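# Transfer an upright row of blocks into the tray

## Task

Get the whole row of blocks into the tray with each block still standing on its edge and pressed face against its neighbours, then open the grippers and pull the arms away from the blocks.

## Robot and tools

Robot: two six-joint arms, left_arm and right_arm, each with a parallel two-finger gripper and a wrist camera. Bases in the scene frame: left_arm at (+0.030, +0.271, 0) m, quat_wxyz (+1.000, 0, 0, -0.009); right_arm at (-0.036, -0.333, 0) m, quat_wxyz (+0.999, 0, 0, +0.042). The names say nothing about which side of an image an arm appears on.

Scene frame: origin on the table surface midway between the arms, +z up, +x outward over the table, left_arm on the +y side. Each gripper has its own axes: the fingers extend along its +z, and they close and open along its y. The reported end_effector_position is the point between the finger pads, roughly 1 cm short of the fingertips; at long reach it can be a little wrong.

Row format (used by both motion tools): 14 numbers, each in [-1, 1]. The first 7 are left_arm: dx, dy, dz, rx, ry, rz, opening; the next 7 are right_arm in the same order. Always give all 14, even when one arm should stay still. dx..rz are an offset, not a pose: a displacement of that gripper from its measured pose at the start of the action, expressed in the gripper's own axes. Scale: 1.0 equals 0.6 m for dx, dy, dz and 180 degrees for rotation; rx, ry, rz form one rotation vector. Opening is absolute, not an offset: +1 is fully open (0.094 m), -1 is closed. Optionally append 12 more numbers in [0, 1]: stiffness multipliers for each joint, left_arm's six then right_arm's six, in Joint positions order; they persist until changed.

execute_actions(actions): a list of up to 15 actions; each action is a list of up to 15 rows, one per control step of 1/30 s. If fewer than 15 rows are given, the last row repeats to fill the action. Every row in an action is measured from the same start pose (the pose at the start of that action; for the first action of a call, the last pose a result reported), not from the row before it. An empty list just returns the current state and images.

move(target, speed, blocking): target is one 14-number row as above, offset from the pose in the most recent result that showed one. Each gripper travels in a straight line toward its target, both arms finishing together, over 0.5 to 10 s; longer paths are cut off at 10 s. speed is the top path speed in m/s, 0.002 to 0.5 (default 0.25), with rotation capped at twice that in rad/s. The opening is applied when the move begins. Paths ignore obstacles and the other arm, and grippers can lag, drift or overshoot the speed, especially near full arm extension. Faster moves and targets placed deeper past a contact push harder. blocking=false returns after 0.5 s while motion continues; until a result shows the move ended, other moves and execute_actions are rejected, so use wait or stop. The result adds a move: line giving the ending (done, off_target, moving, held, fault) and any limits (paced: the command was clipped; held: a safety check blocked steps, after which the arm may jump ahead quickly), plus each gripper's distance from its target. If only one arm is named, the other finished fine.

wait(seconds): 0 to 10 s; arms keep their last command; a running move continues and the wait ends early when it finishes. stop(): brakes a running move (needs some distance); fingers keep moving. zoom_image(camera, region): camera is cam_high, cam_left_wrist or cam_right_wrist (each 504x504); region is [x0, y0, x1, y1] in pixels from the top-left, at most 504 by 504. read_manual(section): only returns licence text. finished_scene(scene): ends the scene irreversibly; call it only once the blocks are in the tray, upright and together, and the grippers are open and clear.

Controller behaviour: each step the commanded pose is limited to 70 mm and 16 degrees from the measured pose, so large offsets take several actions; after an action the arm only completes its last clipped pose, so send the remainder next. Position wins over orientation when both can't be met. Arms tend to finish a centimetre or more low, and repeated zero offsets let them sag further: to hold an arm in place, send the corrective offset back to the desired pose in a reply's first call and zeros afterwards, aiming higher if it still droops. Hand target lines show where the controller is now driving each gripper. Joint limits (rad): waist -2.618 to 3.054, shoulder 0 to 3.142, elbow 0 to 3.142, wrist pitch -1.571 to 1.571, wrist yaw -1.571 to 1.571, wrist roll -2.094 to 2.094; the elbow never fully straightens.

Result lines: left_arm: … | right_arm: … give position (m) and quat_wxyz. grip_measured is finger opening on the command scale (last Joint positions entry is metres); each gripper may read up to about 1 mm off. To grip, command roughly 0.03 below grip_measured; less for a gentler hold. Pads push about 50 to 62 N, weaker on thin parts, with a brief spike on first contact. Step readings list positions per step; HELD marks blocked steps. pose unreachable means the clearance check altered a command. FAULT or OVER-TEMPERATURE FAULT lines mean an arm stopped; MOTOR HOT appears from 75 °C, a stop at 90 °C, and at 100 °C the arm goes limp and falls, so avoid long heavy holds. Joint torques include offsets and noise.

Avoid: knocking or placing anything off the table, letting the blocks tip flat or spread apart, dropping or slamming them, hard pushes, and arms colliding or pressing on each other. Expect occasional brief tugs on held parts or nudges to loose objects. The simulation runs while you compose replies, holding the last command.

Each tool is called after "Emit:" as name(argument=value, ...) on one line, values as JSON.

## Session

Emit:
execute_actions(actions=[])

Scene clock: 0.00 s.
left_arm: end_effector_position=(+0.3653, +0.2872, +0.2364) grip_measured=+1.000 end_effector_quat_wxyz=(+0.593, -0.247, +0.750, +0.156) | right_arm: end_effector_position=(+0.5864, -0.3765, +0.1557) grip_measured=+1.000 end_effector_quat_wxyz=(+0.603, +0.454, +0.579, -0.307)
Joint positions: left_arm=[-0.373  1.065  0.664 -0.021 -0.923 -0.405  0.094] | right_arm=[0.126 2.616 2.155 0.101 1.33  0.545 0.094]
Joint velocities: left_arm=[ 0.012 -0.002  0.002  0.037  0.037 -0.007  0.   ] | right_arm=[ 0.007 -0.012 -0.017  0.022 -0.066  0.051  0.   ]
Joint torques (N m, as the arm reports them, + toward a larger angle): no reading
Hand target (left_arm): +0.365, +0.288, +0.245; +0.602, -0.254, +0.742, +0.151
Hand target (right_arm): +0.586, -0.377, +0.167; +0.607, +0.458, +0.574, -0.304
Joint stiffness scale: left_arm=[1. 1. 1. 1. 1. 1.] | right_arm=[1. 1. 1. 1. 1. 1.]

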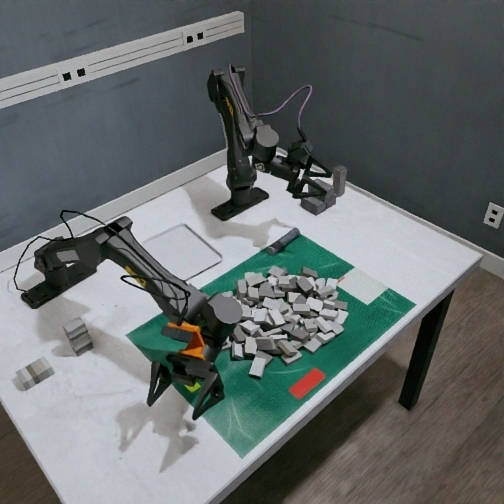

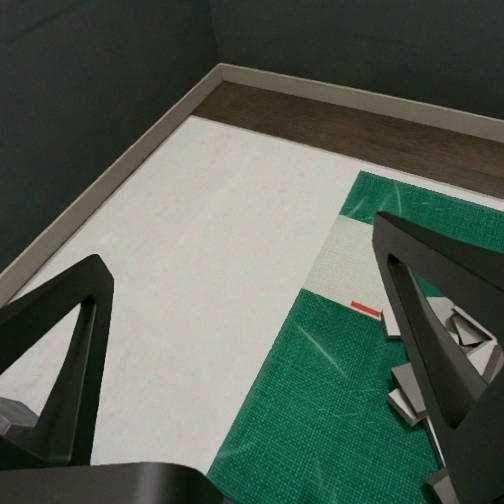

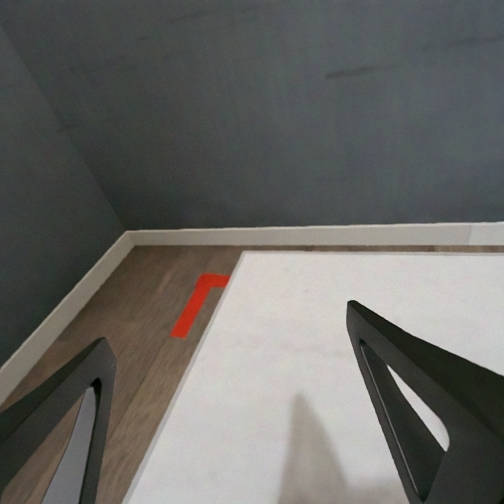

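Emit:
execute_actions(actions=[[[0,0,-0.15,0,0,0,1,0,0,0,0,0,0,1]],[[0,0,-0.15,0,0,0,1,0,0,0,0,0,0,1]]])

Scene clock: 6.00 s.
left_arm: end_effector_position=(+0.2311, +0.1825, +0.2753) grip_measured=+1.000 end_effector_quat_wxyz=(+0.677, -0.100, +0.729, +0.015) | right_arm: end_effector_position=(+0.5864, -0.3765, +0.1557) grip_measured=+1.000 end_effector_quat_wxyz=(+0.603, +0.454, +0.579, -0.307)
Joint positions: left_arm=[-1.345  0.795  0.728 -0.974 -1.476 -1.154  0.094] | right_arm=[0.126 2.616 2.155 0.101 1.33  0.545 0.094]
Joint velocities: left_arm=[-0.168 -0.066 -0.017 -0.696 -0.007 -0.549  0.   ] | right_arm=[-0.002 -0.007 -0.017  0.037 -0.007  0.051  0.   ]
Joint torques (N m, as the arm reports them, + toward a larger angle): left_arm=[-0.65 -1.19  6.13  0.65 -0.74 -0.04] | right_arm=[  0.02 -13.37   8.62   1.58   0.3   -0.02]
Hand target (left_arm): +0.227, +0.193, +0.277; +0.686, -0.098, +0.721, +0.017
Hand target (right_arm): +0.586, -0.376, +0.156; +0.603, +0.454, +0.579, -0.307
Off the commanded pose (left_arm): 0.015 m, 21 deg; orientation clipped at the last step of the last action.
Off the commanded pose (right_arm): 0.000 m, 0 deg.
Joint stiffness scale: left_arm=[1. 1. 1. 1. 1. 1.] | right_arm=[1. 1. 1. 1. 1. 1.]
Step readings (end_effector_position; steps 1 to 15: 1st action; 16 to 30: 2nd action):
0: left_arm (+0.3653, +0.2872, +0.2364) | right_arm (+0.5864, -0.3765, +0.1557)
1: left_arm (+0.3607, +0.2836, +0.2376) | right_arm (+0.5864, -0.3765, +0.1557)
2: left_arm (+0.3531, +0.2713, +0.2388) | right_arm (+0.5864, -0.3765, +0.1557)
4: left_arm (+0.3362, +0.2433, +0.2469) | right_arm (+0.5864, -0.3765, +0.1557)
8: left_arm (+0.3119, +0.2249, +0.2544) | right_arm (+0.5864, -0.3765, +0.1557)
15: left_arm (+0.2979, +0.2362, +0.2565) | right_arm (+0.5864, -0.3765, +0.1557)
16: left_arm (+0.2938, +0.2319, +0.2583) | right_arm (+0.5864, -0.3765, +0.1557)
17: left_arm (+0.2863, +0.2179, +0.2595) | right_arm (+0.5864, -0.3765, +0.1557)
19: left_arm (+0.2691, +0.1905, +0.2636) | right_arm (+0.5864, -0.3765, +0.1557)
23: left_arm (+0.2446, +0.1730, +0.2717) | right_arm (+0.5864, -0.3765, +0.1557)
30: end_effector_position above

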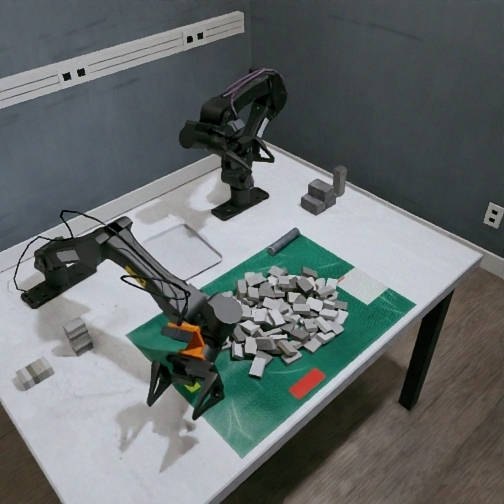

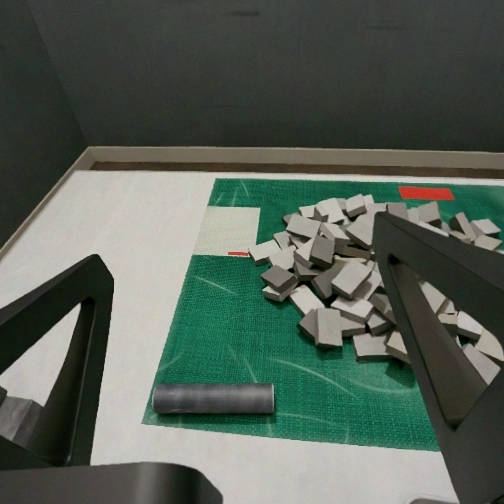

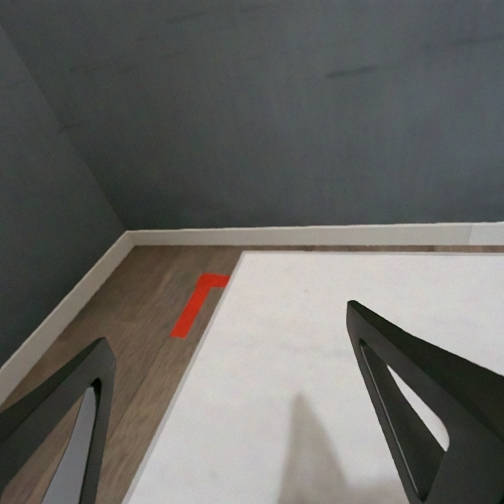

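Emit:
zoom_image(camera="cam_high", region=[0, 200, 252, 420])

Emit:
zoom_image(camera="cam_high", region=[250, 140, 410, 260])

Region (0, 200, 252, 420) of cam_high's 504x504 image, scaled by 2.000, with more detail than that image has; it fills the top 440 rows of this view, and the rest is white.

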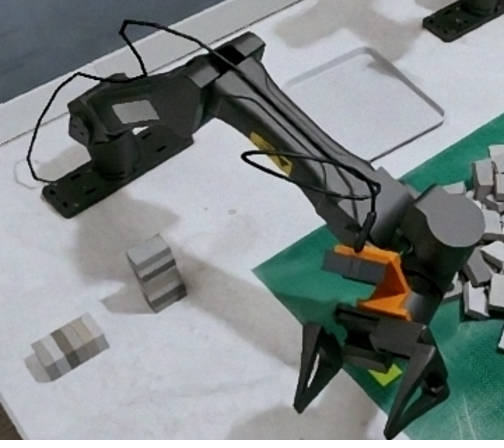

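Region (250, 140, 410, 260) of cam_high's 504x504 image, scaled by 3.150, with more detail than that image has; it fills the top 378 rows of this view, and the rest is white.

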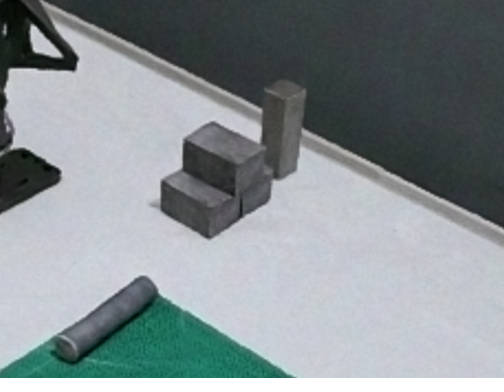

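Emit:
move(target=[0,0,0,0,0,0,1,-0.305,-0.75,-0.162,0,0.5,0,1])

Scene clock: 18.00 s.
left_arm: end_effector_position=(+0.2300, +0.1820, +0.2729) grip_measured=+1.000 end_effector_quat_wxyz=(+0.674, -0.097, +0.733, +0.011) | right_arm: end_effector_position=(+0.1239, -0.5035, +0.2754) grip_measured=+1.000 end_effector_quat_wxyz=(+0.197, +0.553, +0.809, +0.022)
Joint positions: left_arm=[-1.353  0.793  0.728 -0.998 -1.465 -1.177  0.094] | right_arm=[-1.039  1.237  1.572 -1.545 -0.177  0.277  0.094]
Joint velocities: left_arm=[ 0.012 -0.012  0.002 -0.022  0.066  0.007  0.   ] | right_arm=[-0.007  0.012  0.012  0.007 -0.022 -0.037  0.   ]
Joint torques (N m, as the arm reports them, + toward a larger angle): left_arm=[ 0.47  0.74  6.72  0.76 -0.65  0.04] | right_arm=[-0.93 -3.07  5.32  0.9  -0.16 -0.13]
Hand target (left_arm): +0.231, +0.182, +0.275; +0.677, -0.101, +0.729, +0.015
Hand target (right_arm): +0.120, -0.498, +0.272; +0.191, +0.553, +0.811, +0.027
Off the commanded pose (left_arm): 0.003 m, 1 deg.
Off the commanded pose (right_arm): 0.022 m, 23 deg; orientation clipped at the last step of the last action.
Joint stiffness scale: left_arm=[1. 1. 1. 1. 1. 1.] | right_arm=[1. 1. 1. 1. 1. 1.]
joint sent to its limit (right arm) — the command would take joint 4 (wrist pitch) past its lower limit, so that joint was sent only as far as its limit.
move: off_target (right_arm); limits=paced

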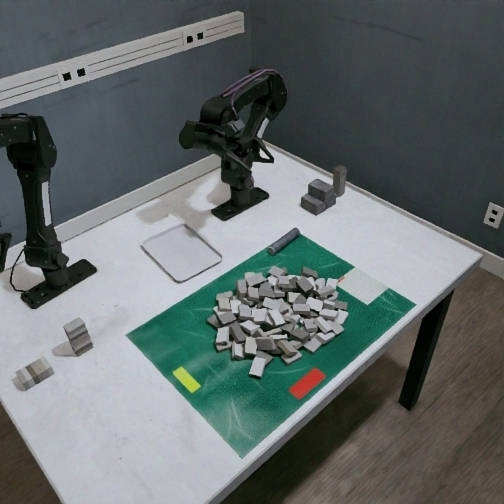

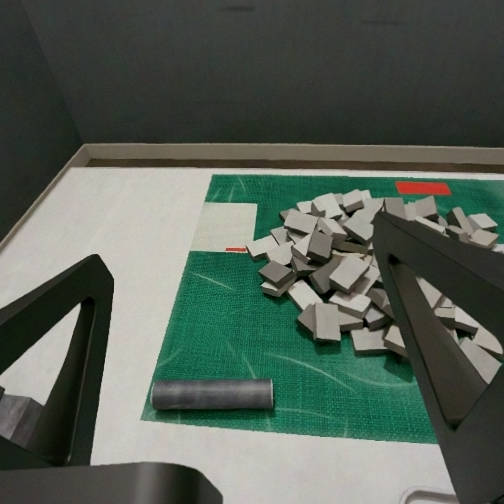

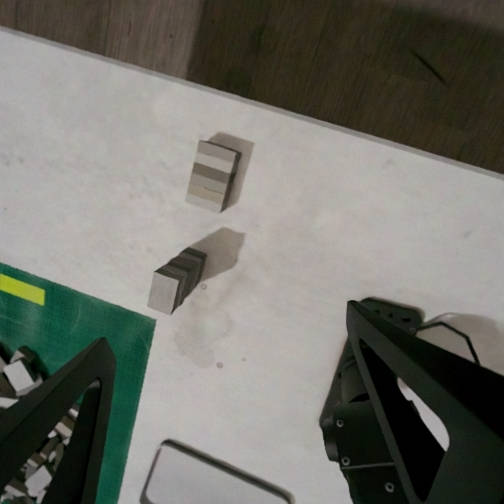

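Emit:
move(target=[0,0,0,0,0,0,1,-0.183,0.097,0.212,0.083,0.096,0,1])

Emit:
move(target=[0,0,0,0,0,0,1,0,0,0,0,0,-0.39,1])

Scene clock: 24.97 s.
left_arm: end_effector_position=(+0.2300, +0.1810, +0.2712) grip_measured=+1.000 end_effector_quat_wxyz=(+0.670, -0.095, +0.736, +0.009) | right_arm: end_effector_position=(+0.2514, -0.6005, +0.1845) grip_measured=+1.000 end_effector_quat_wxyz=(+0.042, +0.565, +0.824, -0.001)
Joint positions: left_arm=[-1.353  0.793  0.728 -0.997 -1.455 -1.175  0.094] | right_arm=[-0.841  2.006  2.063 -1.545 -0.011  0.446  0.094]
Joint velocities: left_arm=[ 0.007  0.002  0.007  0.007  0.066 -0.037  0.   ] | right_arm=[ 0.012  0.002 -0.032 -0.037 -0.051  0.037  0.   ]
Joint torques (N m, as the arm reports them, + toward a larger angle): left_arm=[-0.04  0.21  6.33  0.65 -0.63 -0.01] | right_arm=[ 0.79 -9.6  10.65  0.3   0.17  0.03]
Hand target (left_arm): +0.230, +0.182, +0.273; +0.674, -0.097, +0.733, +0.011
Hand target (right_arm): +0.253, -0.601, +0.199; +0.059, +0.565, +0.823, -0.009
Off the commanded pose (left_arm): 0.002 m, 1 deg.
Off the commanded pose (right_arm): 0.021 m, 5 deg.
Joint stiffness scale: left_arm=[1. 1. 1. 1. 1. 1.] | right_arm=[1. 1. 1. 1. 1. 1.]
joint sent to its limit (right arm) — the command would take joint 4 (wrist pitch) past its lower limit, so that joint was sent only as far as its limit.
move: off_target (right_arm)

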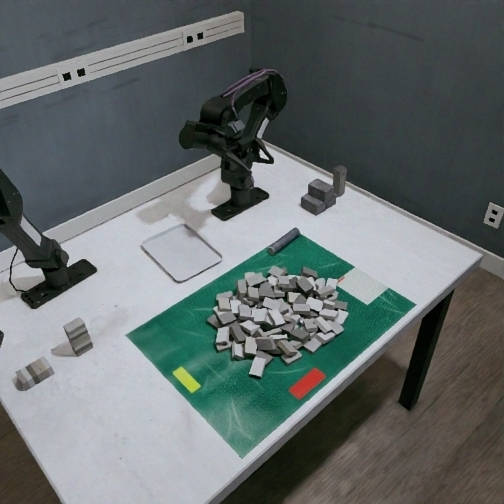

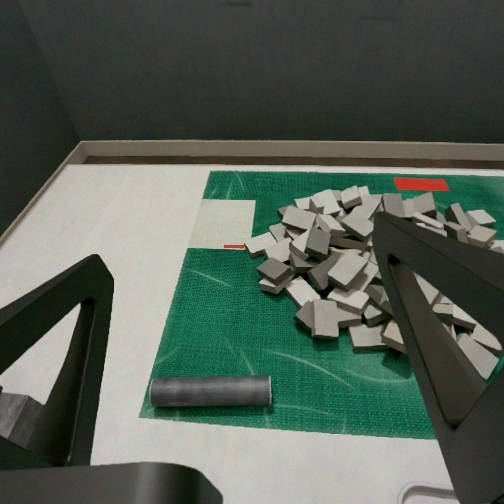

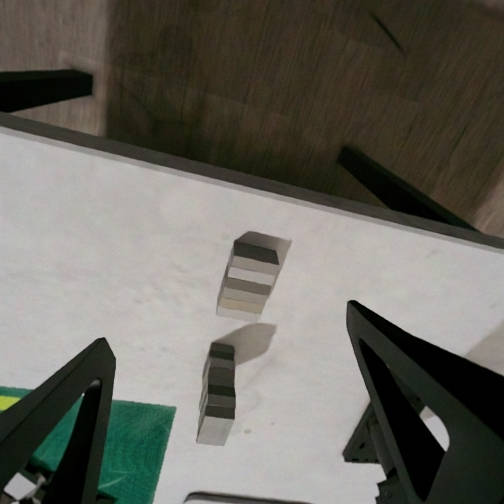

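Scene clock: 27.97 s.
left_arm: end_effector_position=(+0.2299, +0.1800, +0.2695) grip_measured=+1.000 end_effector_quat_wxyz=(+0.667, -0.094, +0.739, +0.007) | right_arm: end_effector_position=(+0.2514, -0.6005, +0.1845) grip_measured=+1.000 end_effector_quat_wxyz=(+0.034, -0.006, +0.999, -0.025)
Joint positions: left_arm=[-1.353  0.793  0.728 -0.997 -1.444 -1.175  0.094] | right_arm=[-0.841  2.006  2.063 -1.545 -0.011 -0.769  0.094]
Joint velocities: left_arm=[ 0.002 -0.007  0.002  0.022  0.007 -0.022  0.   ] | right_arm=[-0.007 -0.012 -0.017 -0.051 -0.051 -0.125  0.   ]
Joint torques (N m, as the arm reports them, + toward a larger angle): left_arm=[-0.02  0.21  6.53  0.7  -0.64 -0.02] | right_arm=[ 0.   -8.66  7.33  0.46  0.04 -0.12]
Hand target (left_arm): +0.230, +0.181, +0.271; +0.670, -0.095, +0.736, +0.009
Hand target (right_arm): +0.251, -0.600, +0.185; +0.034, -0.011, +0.999, -0.025
Off the commanded pose (left_arm): 0.002 m, 1 deg.
Off the commanded pose (right_arm): 0.000 m, 1 deg.
Joint stiffness scale: left_arm=[1. 1. 1. 1. 1. 1.] | right_arm=[1. 1. 1. 1. 1. 1.]
move: done

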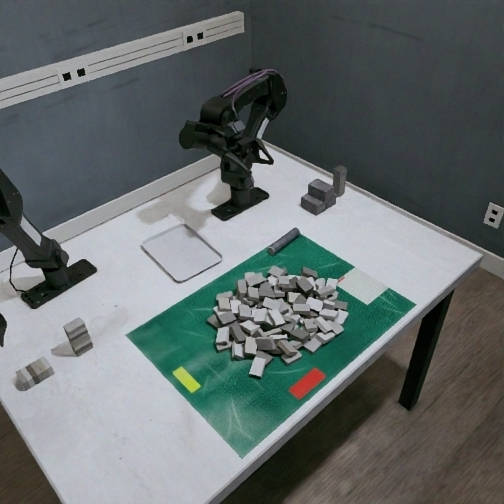

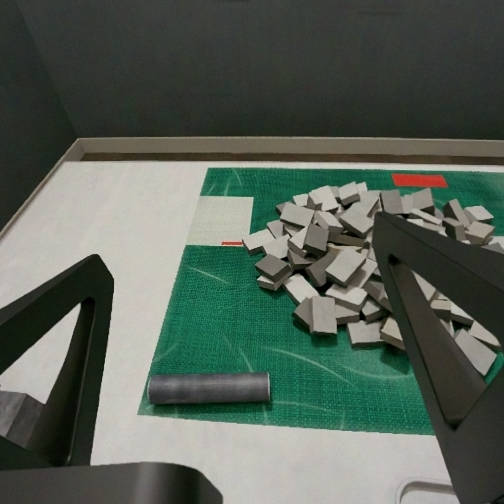

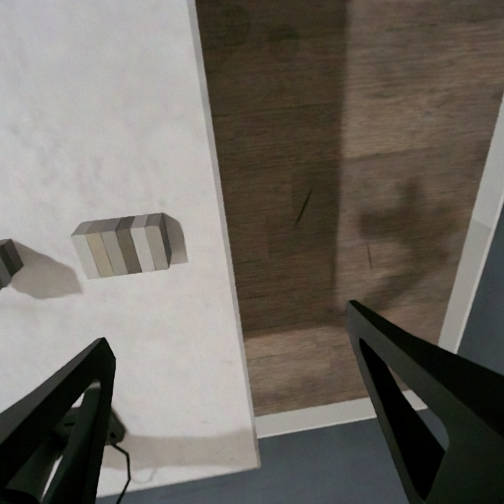

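Emit:
move(target=[0,0,0,0,0,0,1,-0.05,0.18,0.12,0,0,0,1])

Scene clock: 31.30 s.
left_arm: end_effector_position=(+0.2299, +0.1791, +0.2679) grip_measured=+1.000 end_effector_quat_wxyz=(+0.663, -0.093, +0.743, +0.005) | right_arm: end_effector_position=(+0.2840, -0.4930, +0.1060) grip_measured=+1.000 end_effector_quat_wxyz=(+0.023, -0.010, +1.000, -0.014)
Joint positions: left_arm=[-1.353  0.793  0.728 -0.997 -1.433 -1.175  0.094] | right_arm=[-0.548  1.852  1.54  -1.205  0.003 -0.484  0.094]
Joint velocities: left_arm=[-0.002 -0.007  0.007 -0.022  0.007  0.022  0.   ] | right_arm=[ 0.017 -0.012  0.012  0.022  0.037 -0.022  0.   ]
Joint torques (N m, as the arm reports them, + toward a larger angle): left_arm=[-0.08  0.24  6.58  0.68 -0.64 -0.01] | right_arm=[ 0.12 -9.38  5.78  0.6   0.11  0.06]
Hand target (left_arm): +0.230, +0.180, +0.270; +0.667, -0.094, +0.739, +0.007
Hand target (right_arm): +0.284, -0.494, +0.110; +0.034, -0.006, +0.999, -0.022
Off the commanded pose (left_arm): 0.002 m, 1 deg.
Off the commanded pose (right_arm): 0.005 m, 2 deg.
Joint stiffness scale: left_arm=[1. 1. 1. 1. 1. 1.] | right_arm=[1. 1. 1. 1. 1. 1.]
move: done

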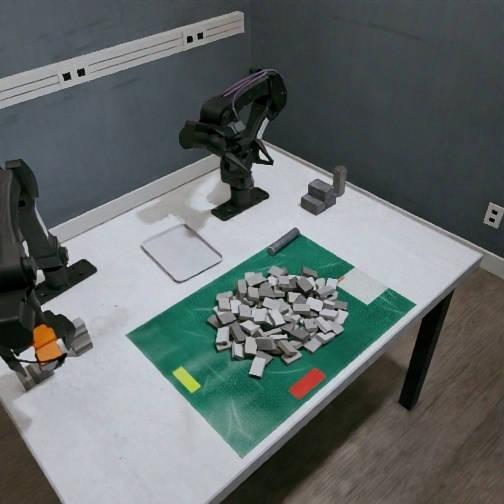

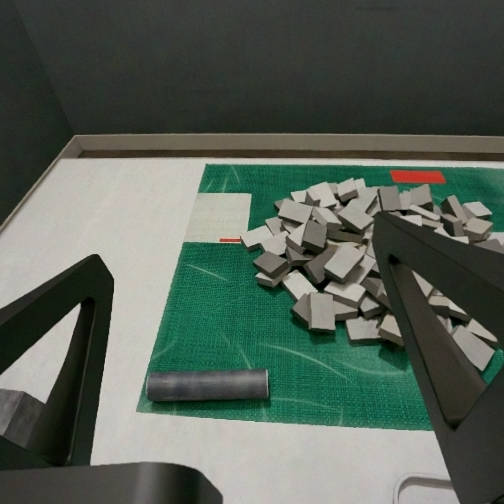

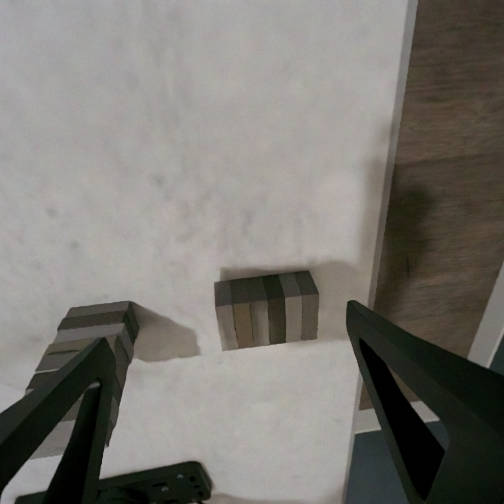

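Emit:
move(target=[0,0,0,0,0,0,1,0,-0.037,0.055,0,0,0,1], speed=0.1)

Scene clock: 34.80 s.
left_arm: end_effector_position=(+0.2298, +0.1781, +0.2662) grip_measured=+1.000 end_effector_quat_wxyz=(+0.660, -0.091, +0.746, +0.003) | right_arm: end_effector_position=(+0.2860, -0.5141, +0.0761) grip_measured=+1.000 end_effector_quat_wxyz=(+0.019, -0.010, +1.000, -0.013)
Joint positions: left_arm=[-1.353  0.793  0.728 -0.997 -1.422 -1.175  0.094] | right_arm=[-0.597  1.918  1.508 -1.115  0.004 -0.532  0.094]
Joint velocities: left_arm=[ 0.002 -0.017 -0.027 -0.081 -0.066 -0.081  0.   ] | right_arm=[ 0.012 -0.002  0.012  0.007 -0.022  0.037  0.   ]
Joint torques (N m, as the arm reports them, + toward a larger angle): left_arm=[-0.07  0.23  6.58  0.67 -0.63  0.01] | right_arm=[-0.79 -8.45  6.24  0.6   0.02 -0.11]
Hand target (left_arm): +0.230, +0.179, +0.268; +0.663, -0.093, +0.743, +0.005
Hand target (right_arm): +0.286, -0.516, +0.074; +0.023, -0.010, +1.000, -0.014
Off the commanded pose (left_arm): 0.002 m, 1 deg.
Off the commanded pose (right_arm): 0.003 m, 0 deg.
Joint stiffness scale: left_arm=[1. 1. 1. 1. 1. 1.] | right_arm=[1. 1. 1. 1. 1. 1.]
move: done

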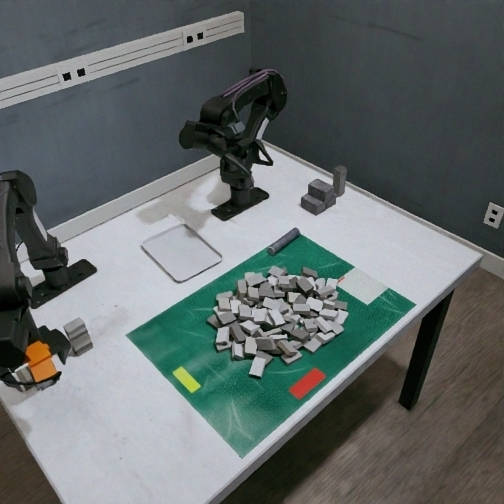

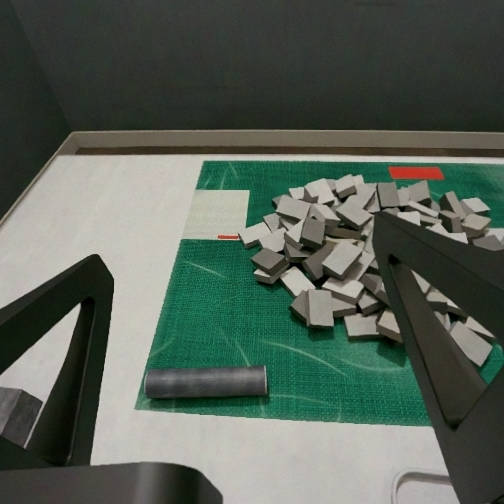

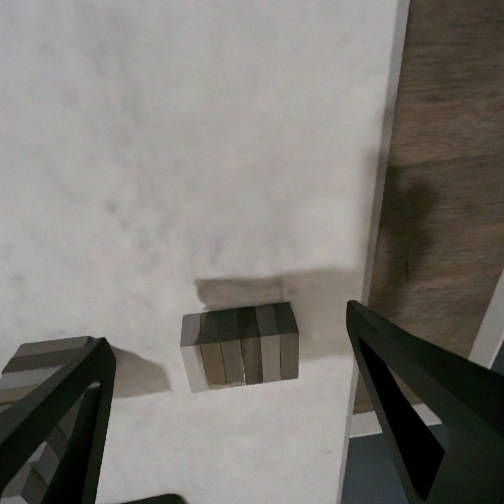

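Emit:
move(target=[0,0,0,0,0,0,1,0,0,0.05,0,0,0,1], speed=0.05)

Scene clock: 39.40 s.
left_arm: end_effector_position=(+0.2297, +0.1772, +0.2645) grip_measured=+1.000 end_effector_quat_wxyz=(+0.656, -0.090, +0.749, +0.001) | right_arm: end_effector_position=(+0.2871, -0.5147, +0.0505) grip_measured=+1.000 end_effector_quat_wxyz=(+0.018, -0.010, +1.000, -0.012)
Joint positions: left_arm=[-1.353  0.793  0.728 -0.997 -1.411 -1.175  0.094] | right_arm=[-0.597  1.946  1.443 -1.025  0.004 -0.533  0.094]
Joint velocities: left_arm=[ 0.007 -0.012 -0.022  0.007  0.037  0.007  0.   ] | right_arm=[ 0.012 -0.002  0.017  0.022  0.007 -0.007  0.   ]
Joint torques (N m, as the arm reports them, + toward a larger angle): left_arm=[ 0.    0.25  6.45  0.69 -0.64  0.02] | right_arm=[-0.12 -8.2   5.93  0.56  0.04 -0.05]
Hand target (left_arm): +0.230, +0.178, +0.266; +0.660, -0.091, +0.746, +0.003
Hand target (right_arm): +0.287, -0.515, +0.046; +0.019, -0.010, +1.000, -0.013
Off the commanded pose (left_arm): 0.002 m, 1 deg.
Off the commanded pose (right_arm): 0.004 m, 0 deg.
Joint stiffness scale: left_arm=[1. 1. 1. 1. 1. 1.] | right_arm=[1. 1. 1. 1. 1. 1.]
move: done

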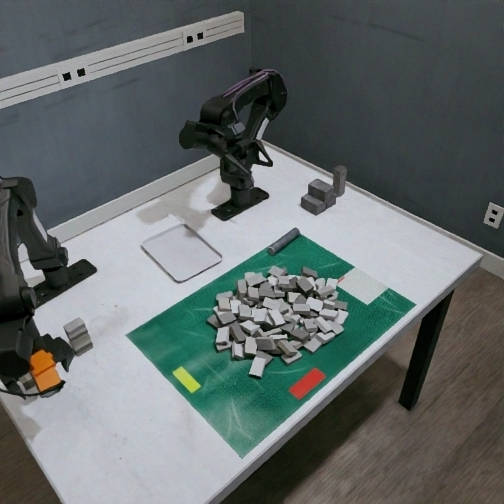

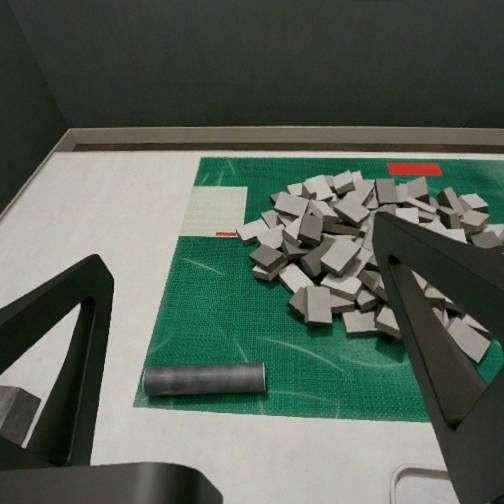

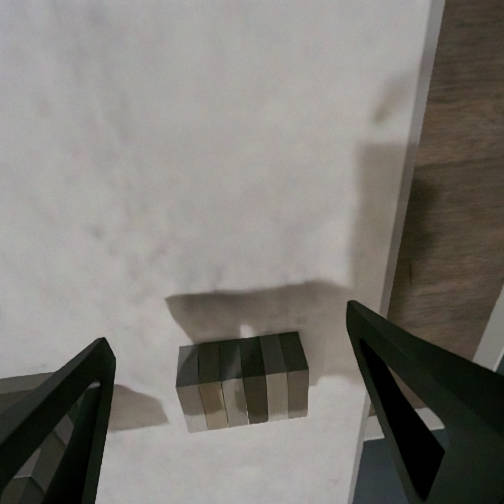

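Emit:
zoom_image(camera="cam_high", region=[0, 280, 160, 440])

Region (0, 280, 160, 440) of cam_high's 504x504 image, scaled by 3.150, with more detail than that image has.

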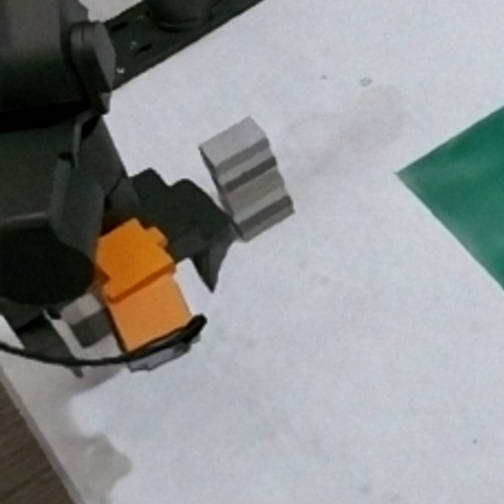

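Emit:
move(target=[0,0,0,0,0,0,1,0.07,0,-0.02,0,0,0,1], speed=0.05)

Emit:
zoom_image(camera="cam_high", region=[0, 280, 160, 440])

Scene clock: 47.63 s.
left_arm: end_effector_position=(+0.2295, +0.1762, +0.2628) grip_measured=+1.000 end_effector_quat_wxyz=(+0.653, -0.089, +0.753, -0.001) | right_arm: end_effector_position=(+0.2509, -0.5171, +0.0590) grip_measured=+1.000 end_effector_quat_wxyz=(+0.016, -0.010, +1.000, -0.013)
Joint positions: left_arm=[-1.353  0.793  0.728 -0.997 -1.4   -1.175  0.094] | right_arm=[-0.655  1.83   1.323 -1.022  0.004 -0.591  0.094]
Joint velocities: left_arm=[ 0.007 -0.007  0.007 -0.037  0.051 -0.022  0.   ] | right_arm=[-0.007 -0.007 -0.012  0.022 -0.007 -0.037  0.   ]
Joint torques (N m, as the arm reports them, + toward a larger angle): left_arm=[ 0.03  0.16  6.52  0.71 -0.64  0.  ] | right_arm=[-0.92 -8.99  5.62  0.31  0.02 -0.12]
Hand target (left_arm): +0.230, +0.177, +0.265; +0.656, -0.090, +0.749, +0.001
Hand target (right_arm): +0.245, -0.516, +0.062; +0.018, -0.010, +1.000, -0.013
Off the commanded pose (left_arm): 0.002 m, 1 deg.
Off the commanded pose (right_arm): 0.007 m, 0 deg.
Joint stiffness scale: left_arm=[1. 1. 1. 1. 1. 1.] | right_arm=[1. 1. 1. 1. 1. 1.]
move: done

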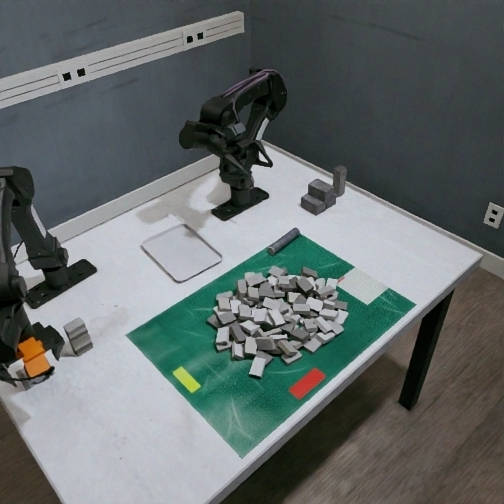

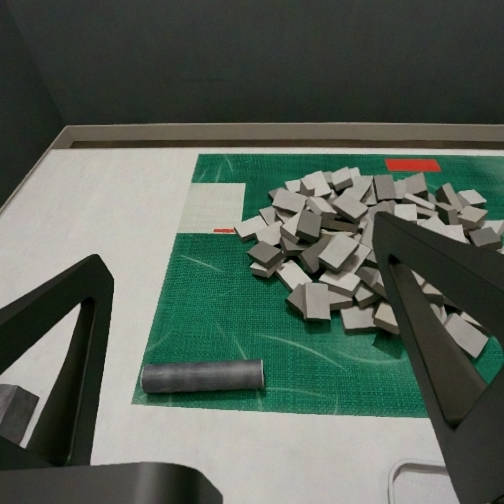

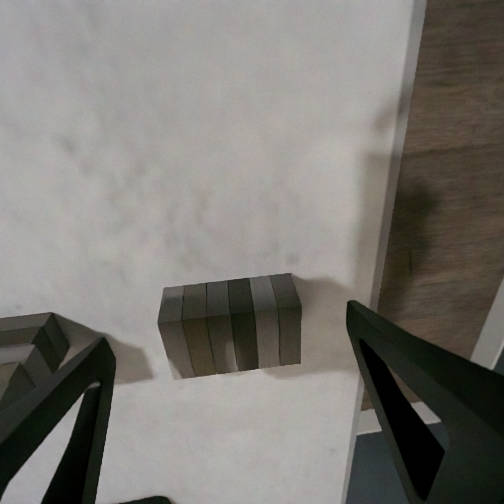

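Region (0, 280, 160, 440) of cam_high's 504x504 image, scaled by 3.150, with more detail than that image has.

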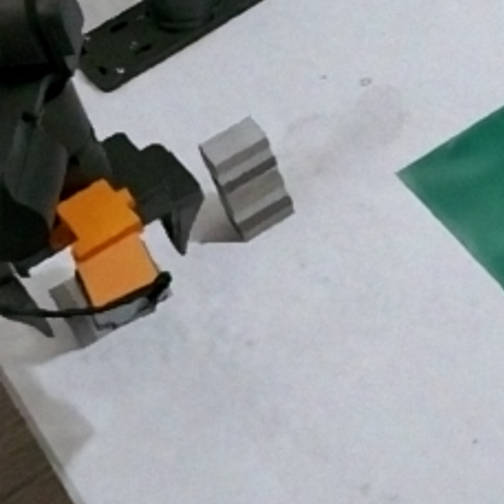

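Emit:
move(target=[0,0,0,0,0,0,1,0,0,0.055,0,0,0.015,1], speed=0.04)

Emit:
zoom_image(camera="cam_high", region=[0, 280, 160, 440])

Scene clock: 51.20 s.
left_arm: end_effector_position=(+0.2294, +0.1752, +0.2612) grip_measured=+1.000 end_effector_quat_wxyz=(+0.649, -0.087, +0.756, -0.003) | right_arm: end_effector_position=(+0.2526, -0.5182, +0.0313) grip_measured=+1.000 end_effector_quat_wxyz=(+0.017, +0.009, +1.000, -0.013)
Joint positions: left_arm=[-1.353  0.793  0.728 -0.997 -1.389 -1.175  0.094] | right_arm=[-0.655  1.87   1.26  -0.918  0.004 -0.553  0.094]
Joint velocities: left_arm=[-0.007  0.007 -0.007 -0.066  0.037  0.022  0.   ] | right_arm=[ 0.002  0.002 -0.007  0.066 -0.081 -0.081  0.   ]
Joint torques (N m, as the arm reports them, + toward a larger angle): left_arm=[-0.11  0.27  6.56  0.7  -0.65 -0.02] | right_arm=[-0.07 -7.35  5.58  0.56  0.06  0.03]
Hand target (left_arm): +0.230, +0.176, +0.263; +0.653, -0.089, +0.753, -0.001
Hand target (right_arm): +0.251, -0.518, +0.026; +0.016, +0.014, +1.000, -0.012
Off the commanded pose (left_arm): 0.002 m, 1 deg.
Off the commanded pose (right_arm): 0.005 m, 1 deg.
Joint stiffness scale: left_arm=[1. 1. 1. 1. 1. 1.] | right_arm=[1. 1. 1. 1. 1. 1.]
move: done

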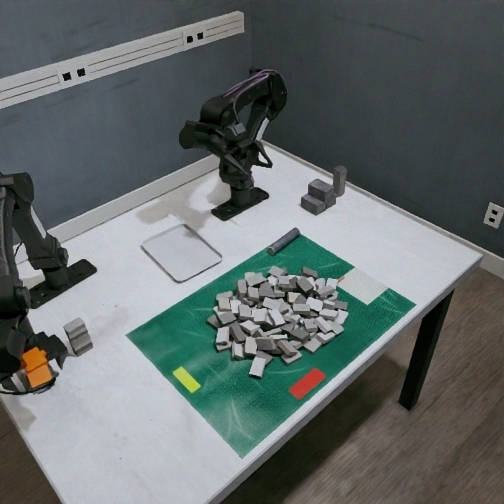

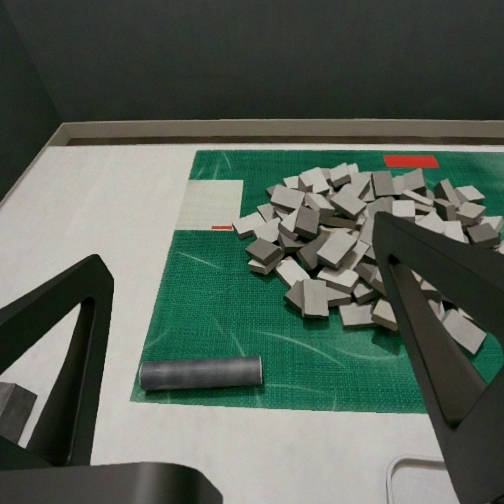

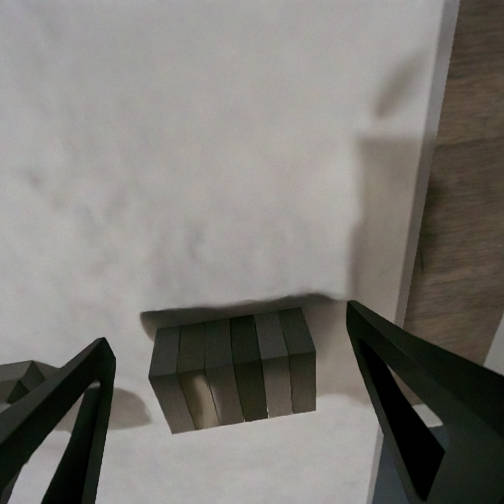

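Region (0, 280, 160, 440) of cam_high's 504x504 image, scaled by 3.150, with more detail than that image has.

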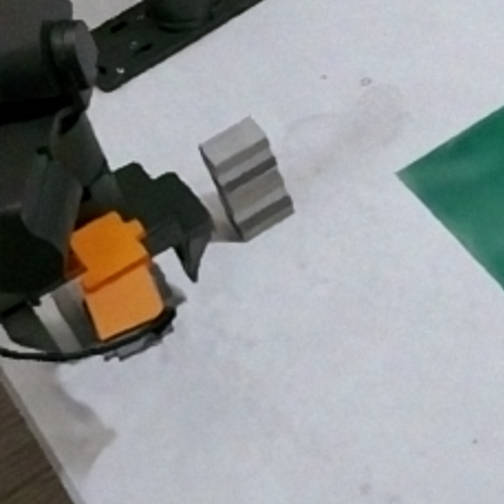

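Emit:
move(target=[0,0,0,0,0,0,1,0.04,-0.006,-0.005,0,0,0,1], speed=0.04)

Emit:
zoom_image(camera="cam_high", region=[0, 280, 160, 440])

Scene clock: 54.77 s.
left_arm: end_effector_position=(+0.2292, +0.1742, +0.2595) grip_measured=+1.000 end_effector_quat_wxyz=(+0.645, -0.086, +0.759, -0.005) | right_arm: end_effector_position=(+0.2327, -0.5216, +0.0311) grip_measured=+1.000 end_effector_quat_wxyz=(+0.012, +0.010, +1.000, -0.010)
Joint positions: left_arm=[-1.353  0.793  0.728 -0.997 -1.378 -1.175  0.094] | right_arm=[-0.697  1.828  1.204 -0.915  0.004 -0.593  0.094]
Joint velocities: left_arm=[-0.002  0.002  0.002  0.051  0.081  0.022  0.   ] | right_arm=[-0.002 -0.017 -0.022 -0.051  0.037 -0.037  0.   ]
Joint torques (N m, as the arm reports them, + toward a larger angle): left_arm=[-0.01  0.18  6.5   0.7  -0.62 -0.01] | right_arm=[-0.89 -8.84  5.34  0.38  0.04 -0.14]
Hand target (left_arm): +0.229, +0.175, +0.261; +0.649, -0.087, +0.756, -0.003
Hand target (right_arm): +0.229, -0.522, +0.034; +0.016, +0.009, +1.000, -0.013
Off the commanded pose (left_arm): 0.002 m, 1 deg.
Off the commanded pose (right_arm): 0.005 m, 1 deg.
Joint stiffness scale: left_arm=[1. 1. 1. 1. 1. 1.] | right_arm=[1. 1. 1. 1. 1. 1.]
move: done

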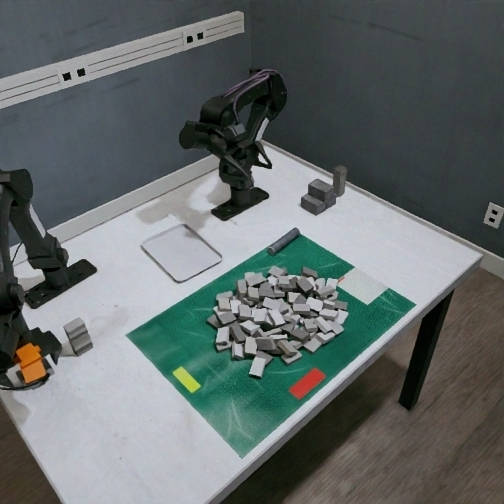

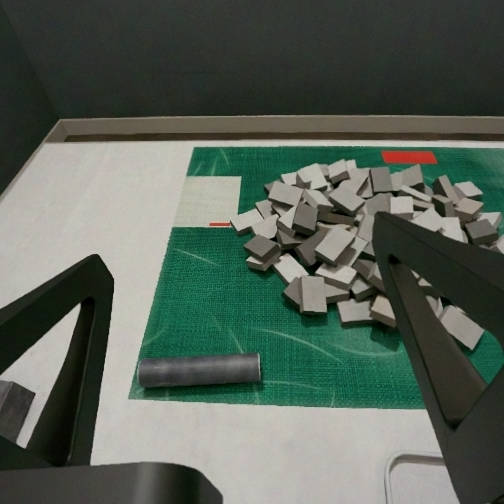

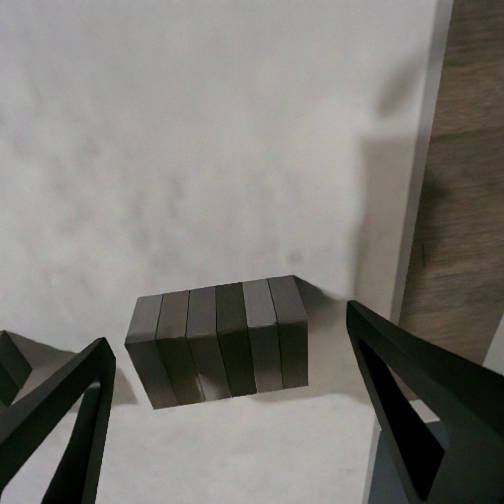

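Region (0, 280, 160, 440) of cam_high's 504x504 image, scaled by 3.150, with more detail than that image has.

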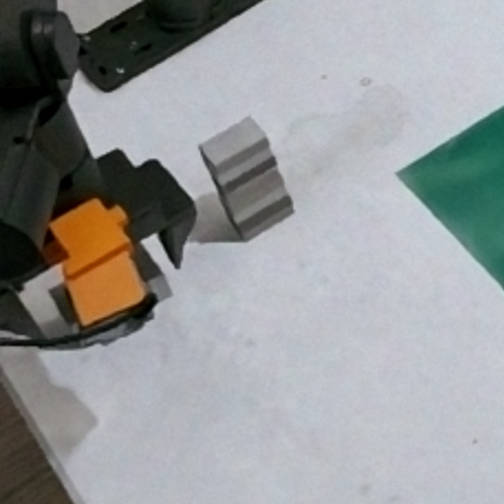

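Emit:
move(target=[0,0,0,0,0,0,1,0,0.004,0.03,0,0,0,1], speed=0.03)

Emit:
zoom_image(camera="cam_high", region=[0, 280, 160, 440])

Scene clock: 57.97 s.
left_arm: end_effector_position=(+0.2290, +0.1732, +0.2579) grip_measured=+1.000 end_effector_quat_wxyz=(+0.642, -0.084, +0.762, -0.007) | right_arm: end_effector_position=(+0.2327, -0.5217, +0.0176) grip_measured=+1.000 end_effector_quat_wxyz=(+0.011, +0.009, +1.000, -0.010)
Joint positions: left_arm=[-1.353  0.793  0.728 -0.997 -1.368 -1.175  0.094] | right_arm=[-0.697  1.85   1.174 -0.865  0.004 -0.595  0.094]
Joint velocities: left_arm=[-0.022 -0.007  0.007  0.022 -0.022  0.007  0.   ] | right_arm=[ 0.007  0.002 -0.017 -0.007 -0.022 -0.022  0.   ]
Joint torques (N m, as the arm reports them, + toward a larger angle): left_arm=[ 0.04  0.18  6.53  0.69 -0.66 -0.01] | right_arm=[ 0.57 -7.11  5.53  0.55  0.05  0.07]
Hand target (left_arm): +0.229, +0.174, +0.260; +0.645, -0.086, +0.759, -0.005
Hand target (right_arm): +0.233, -0.520, +0.013; +0.012, +0.010, +1.000, -0.010
Off the commanded pose (left_arm): 0.002 m, 1 deg.
Off the commanded pose (right_arm): 0.005 m, 0 deg.
Joint stiffness scale: left_arm=[1. 1. 1. 1. 1. 1.] | right_arm=[1. 1. 1. 1. 1. 1.]
move: done

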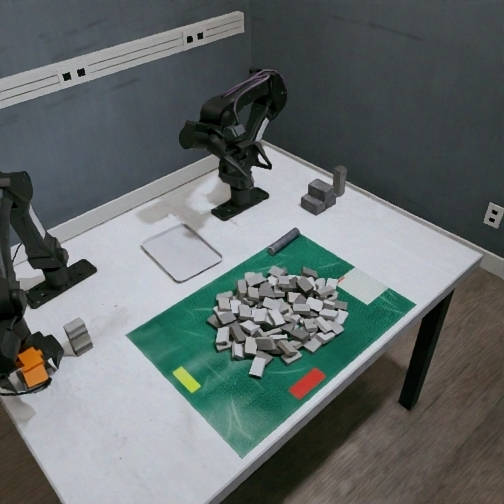

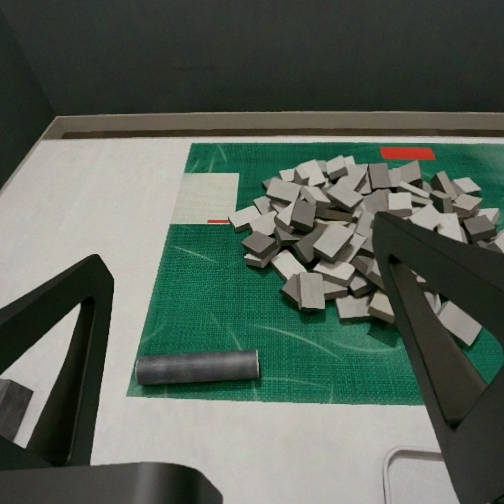

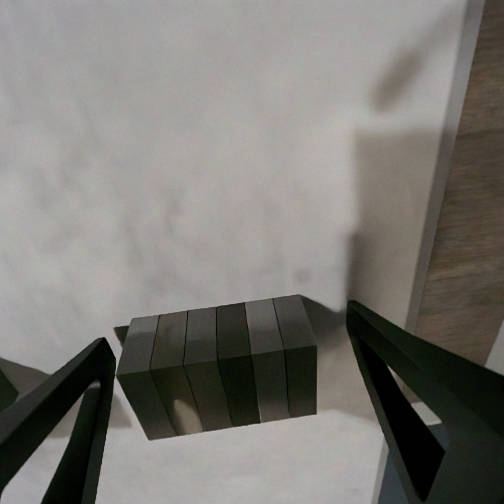

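Region (0, 280, 160, 440) of cam_high's 504x504 image, scaled by 3.150, with more detail than that image has.

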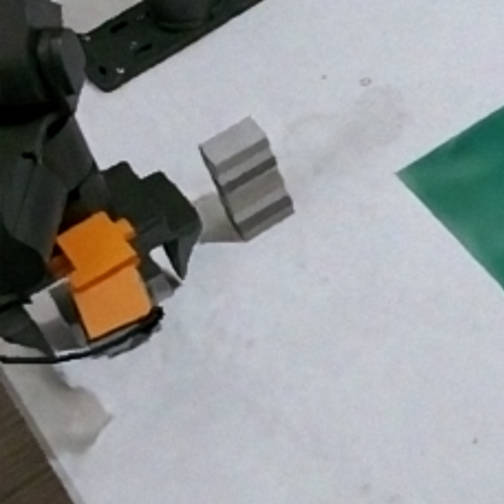

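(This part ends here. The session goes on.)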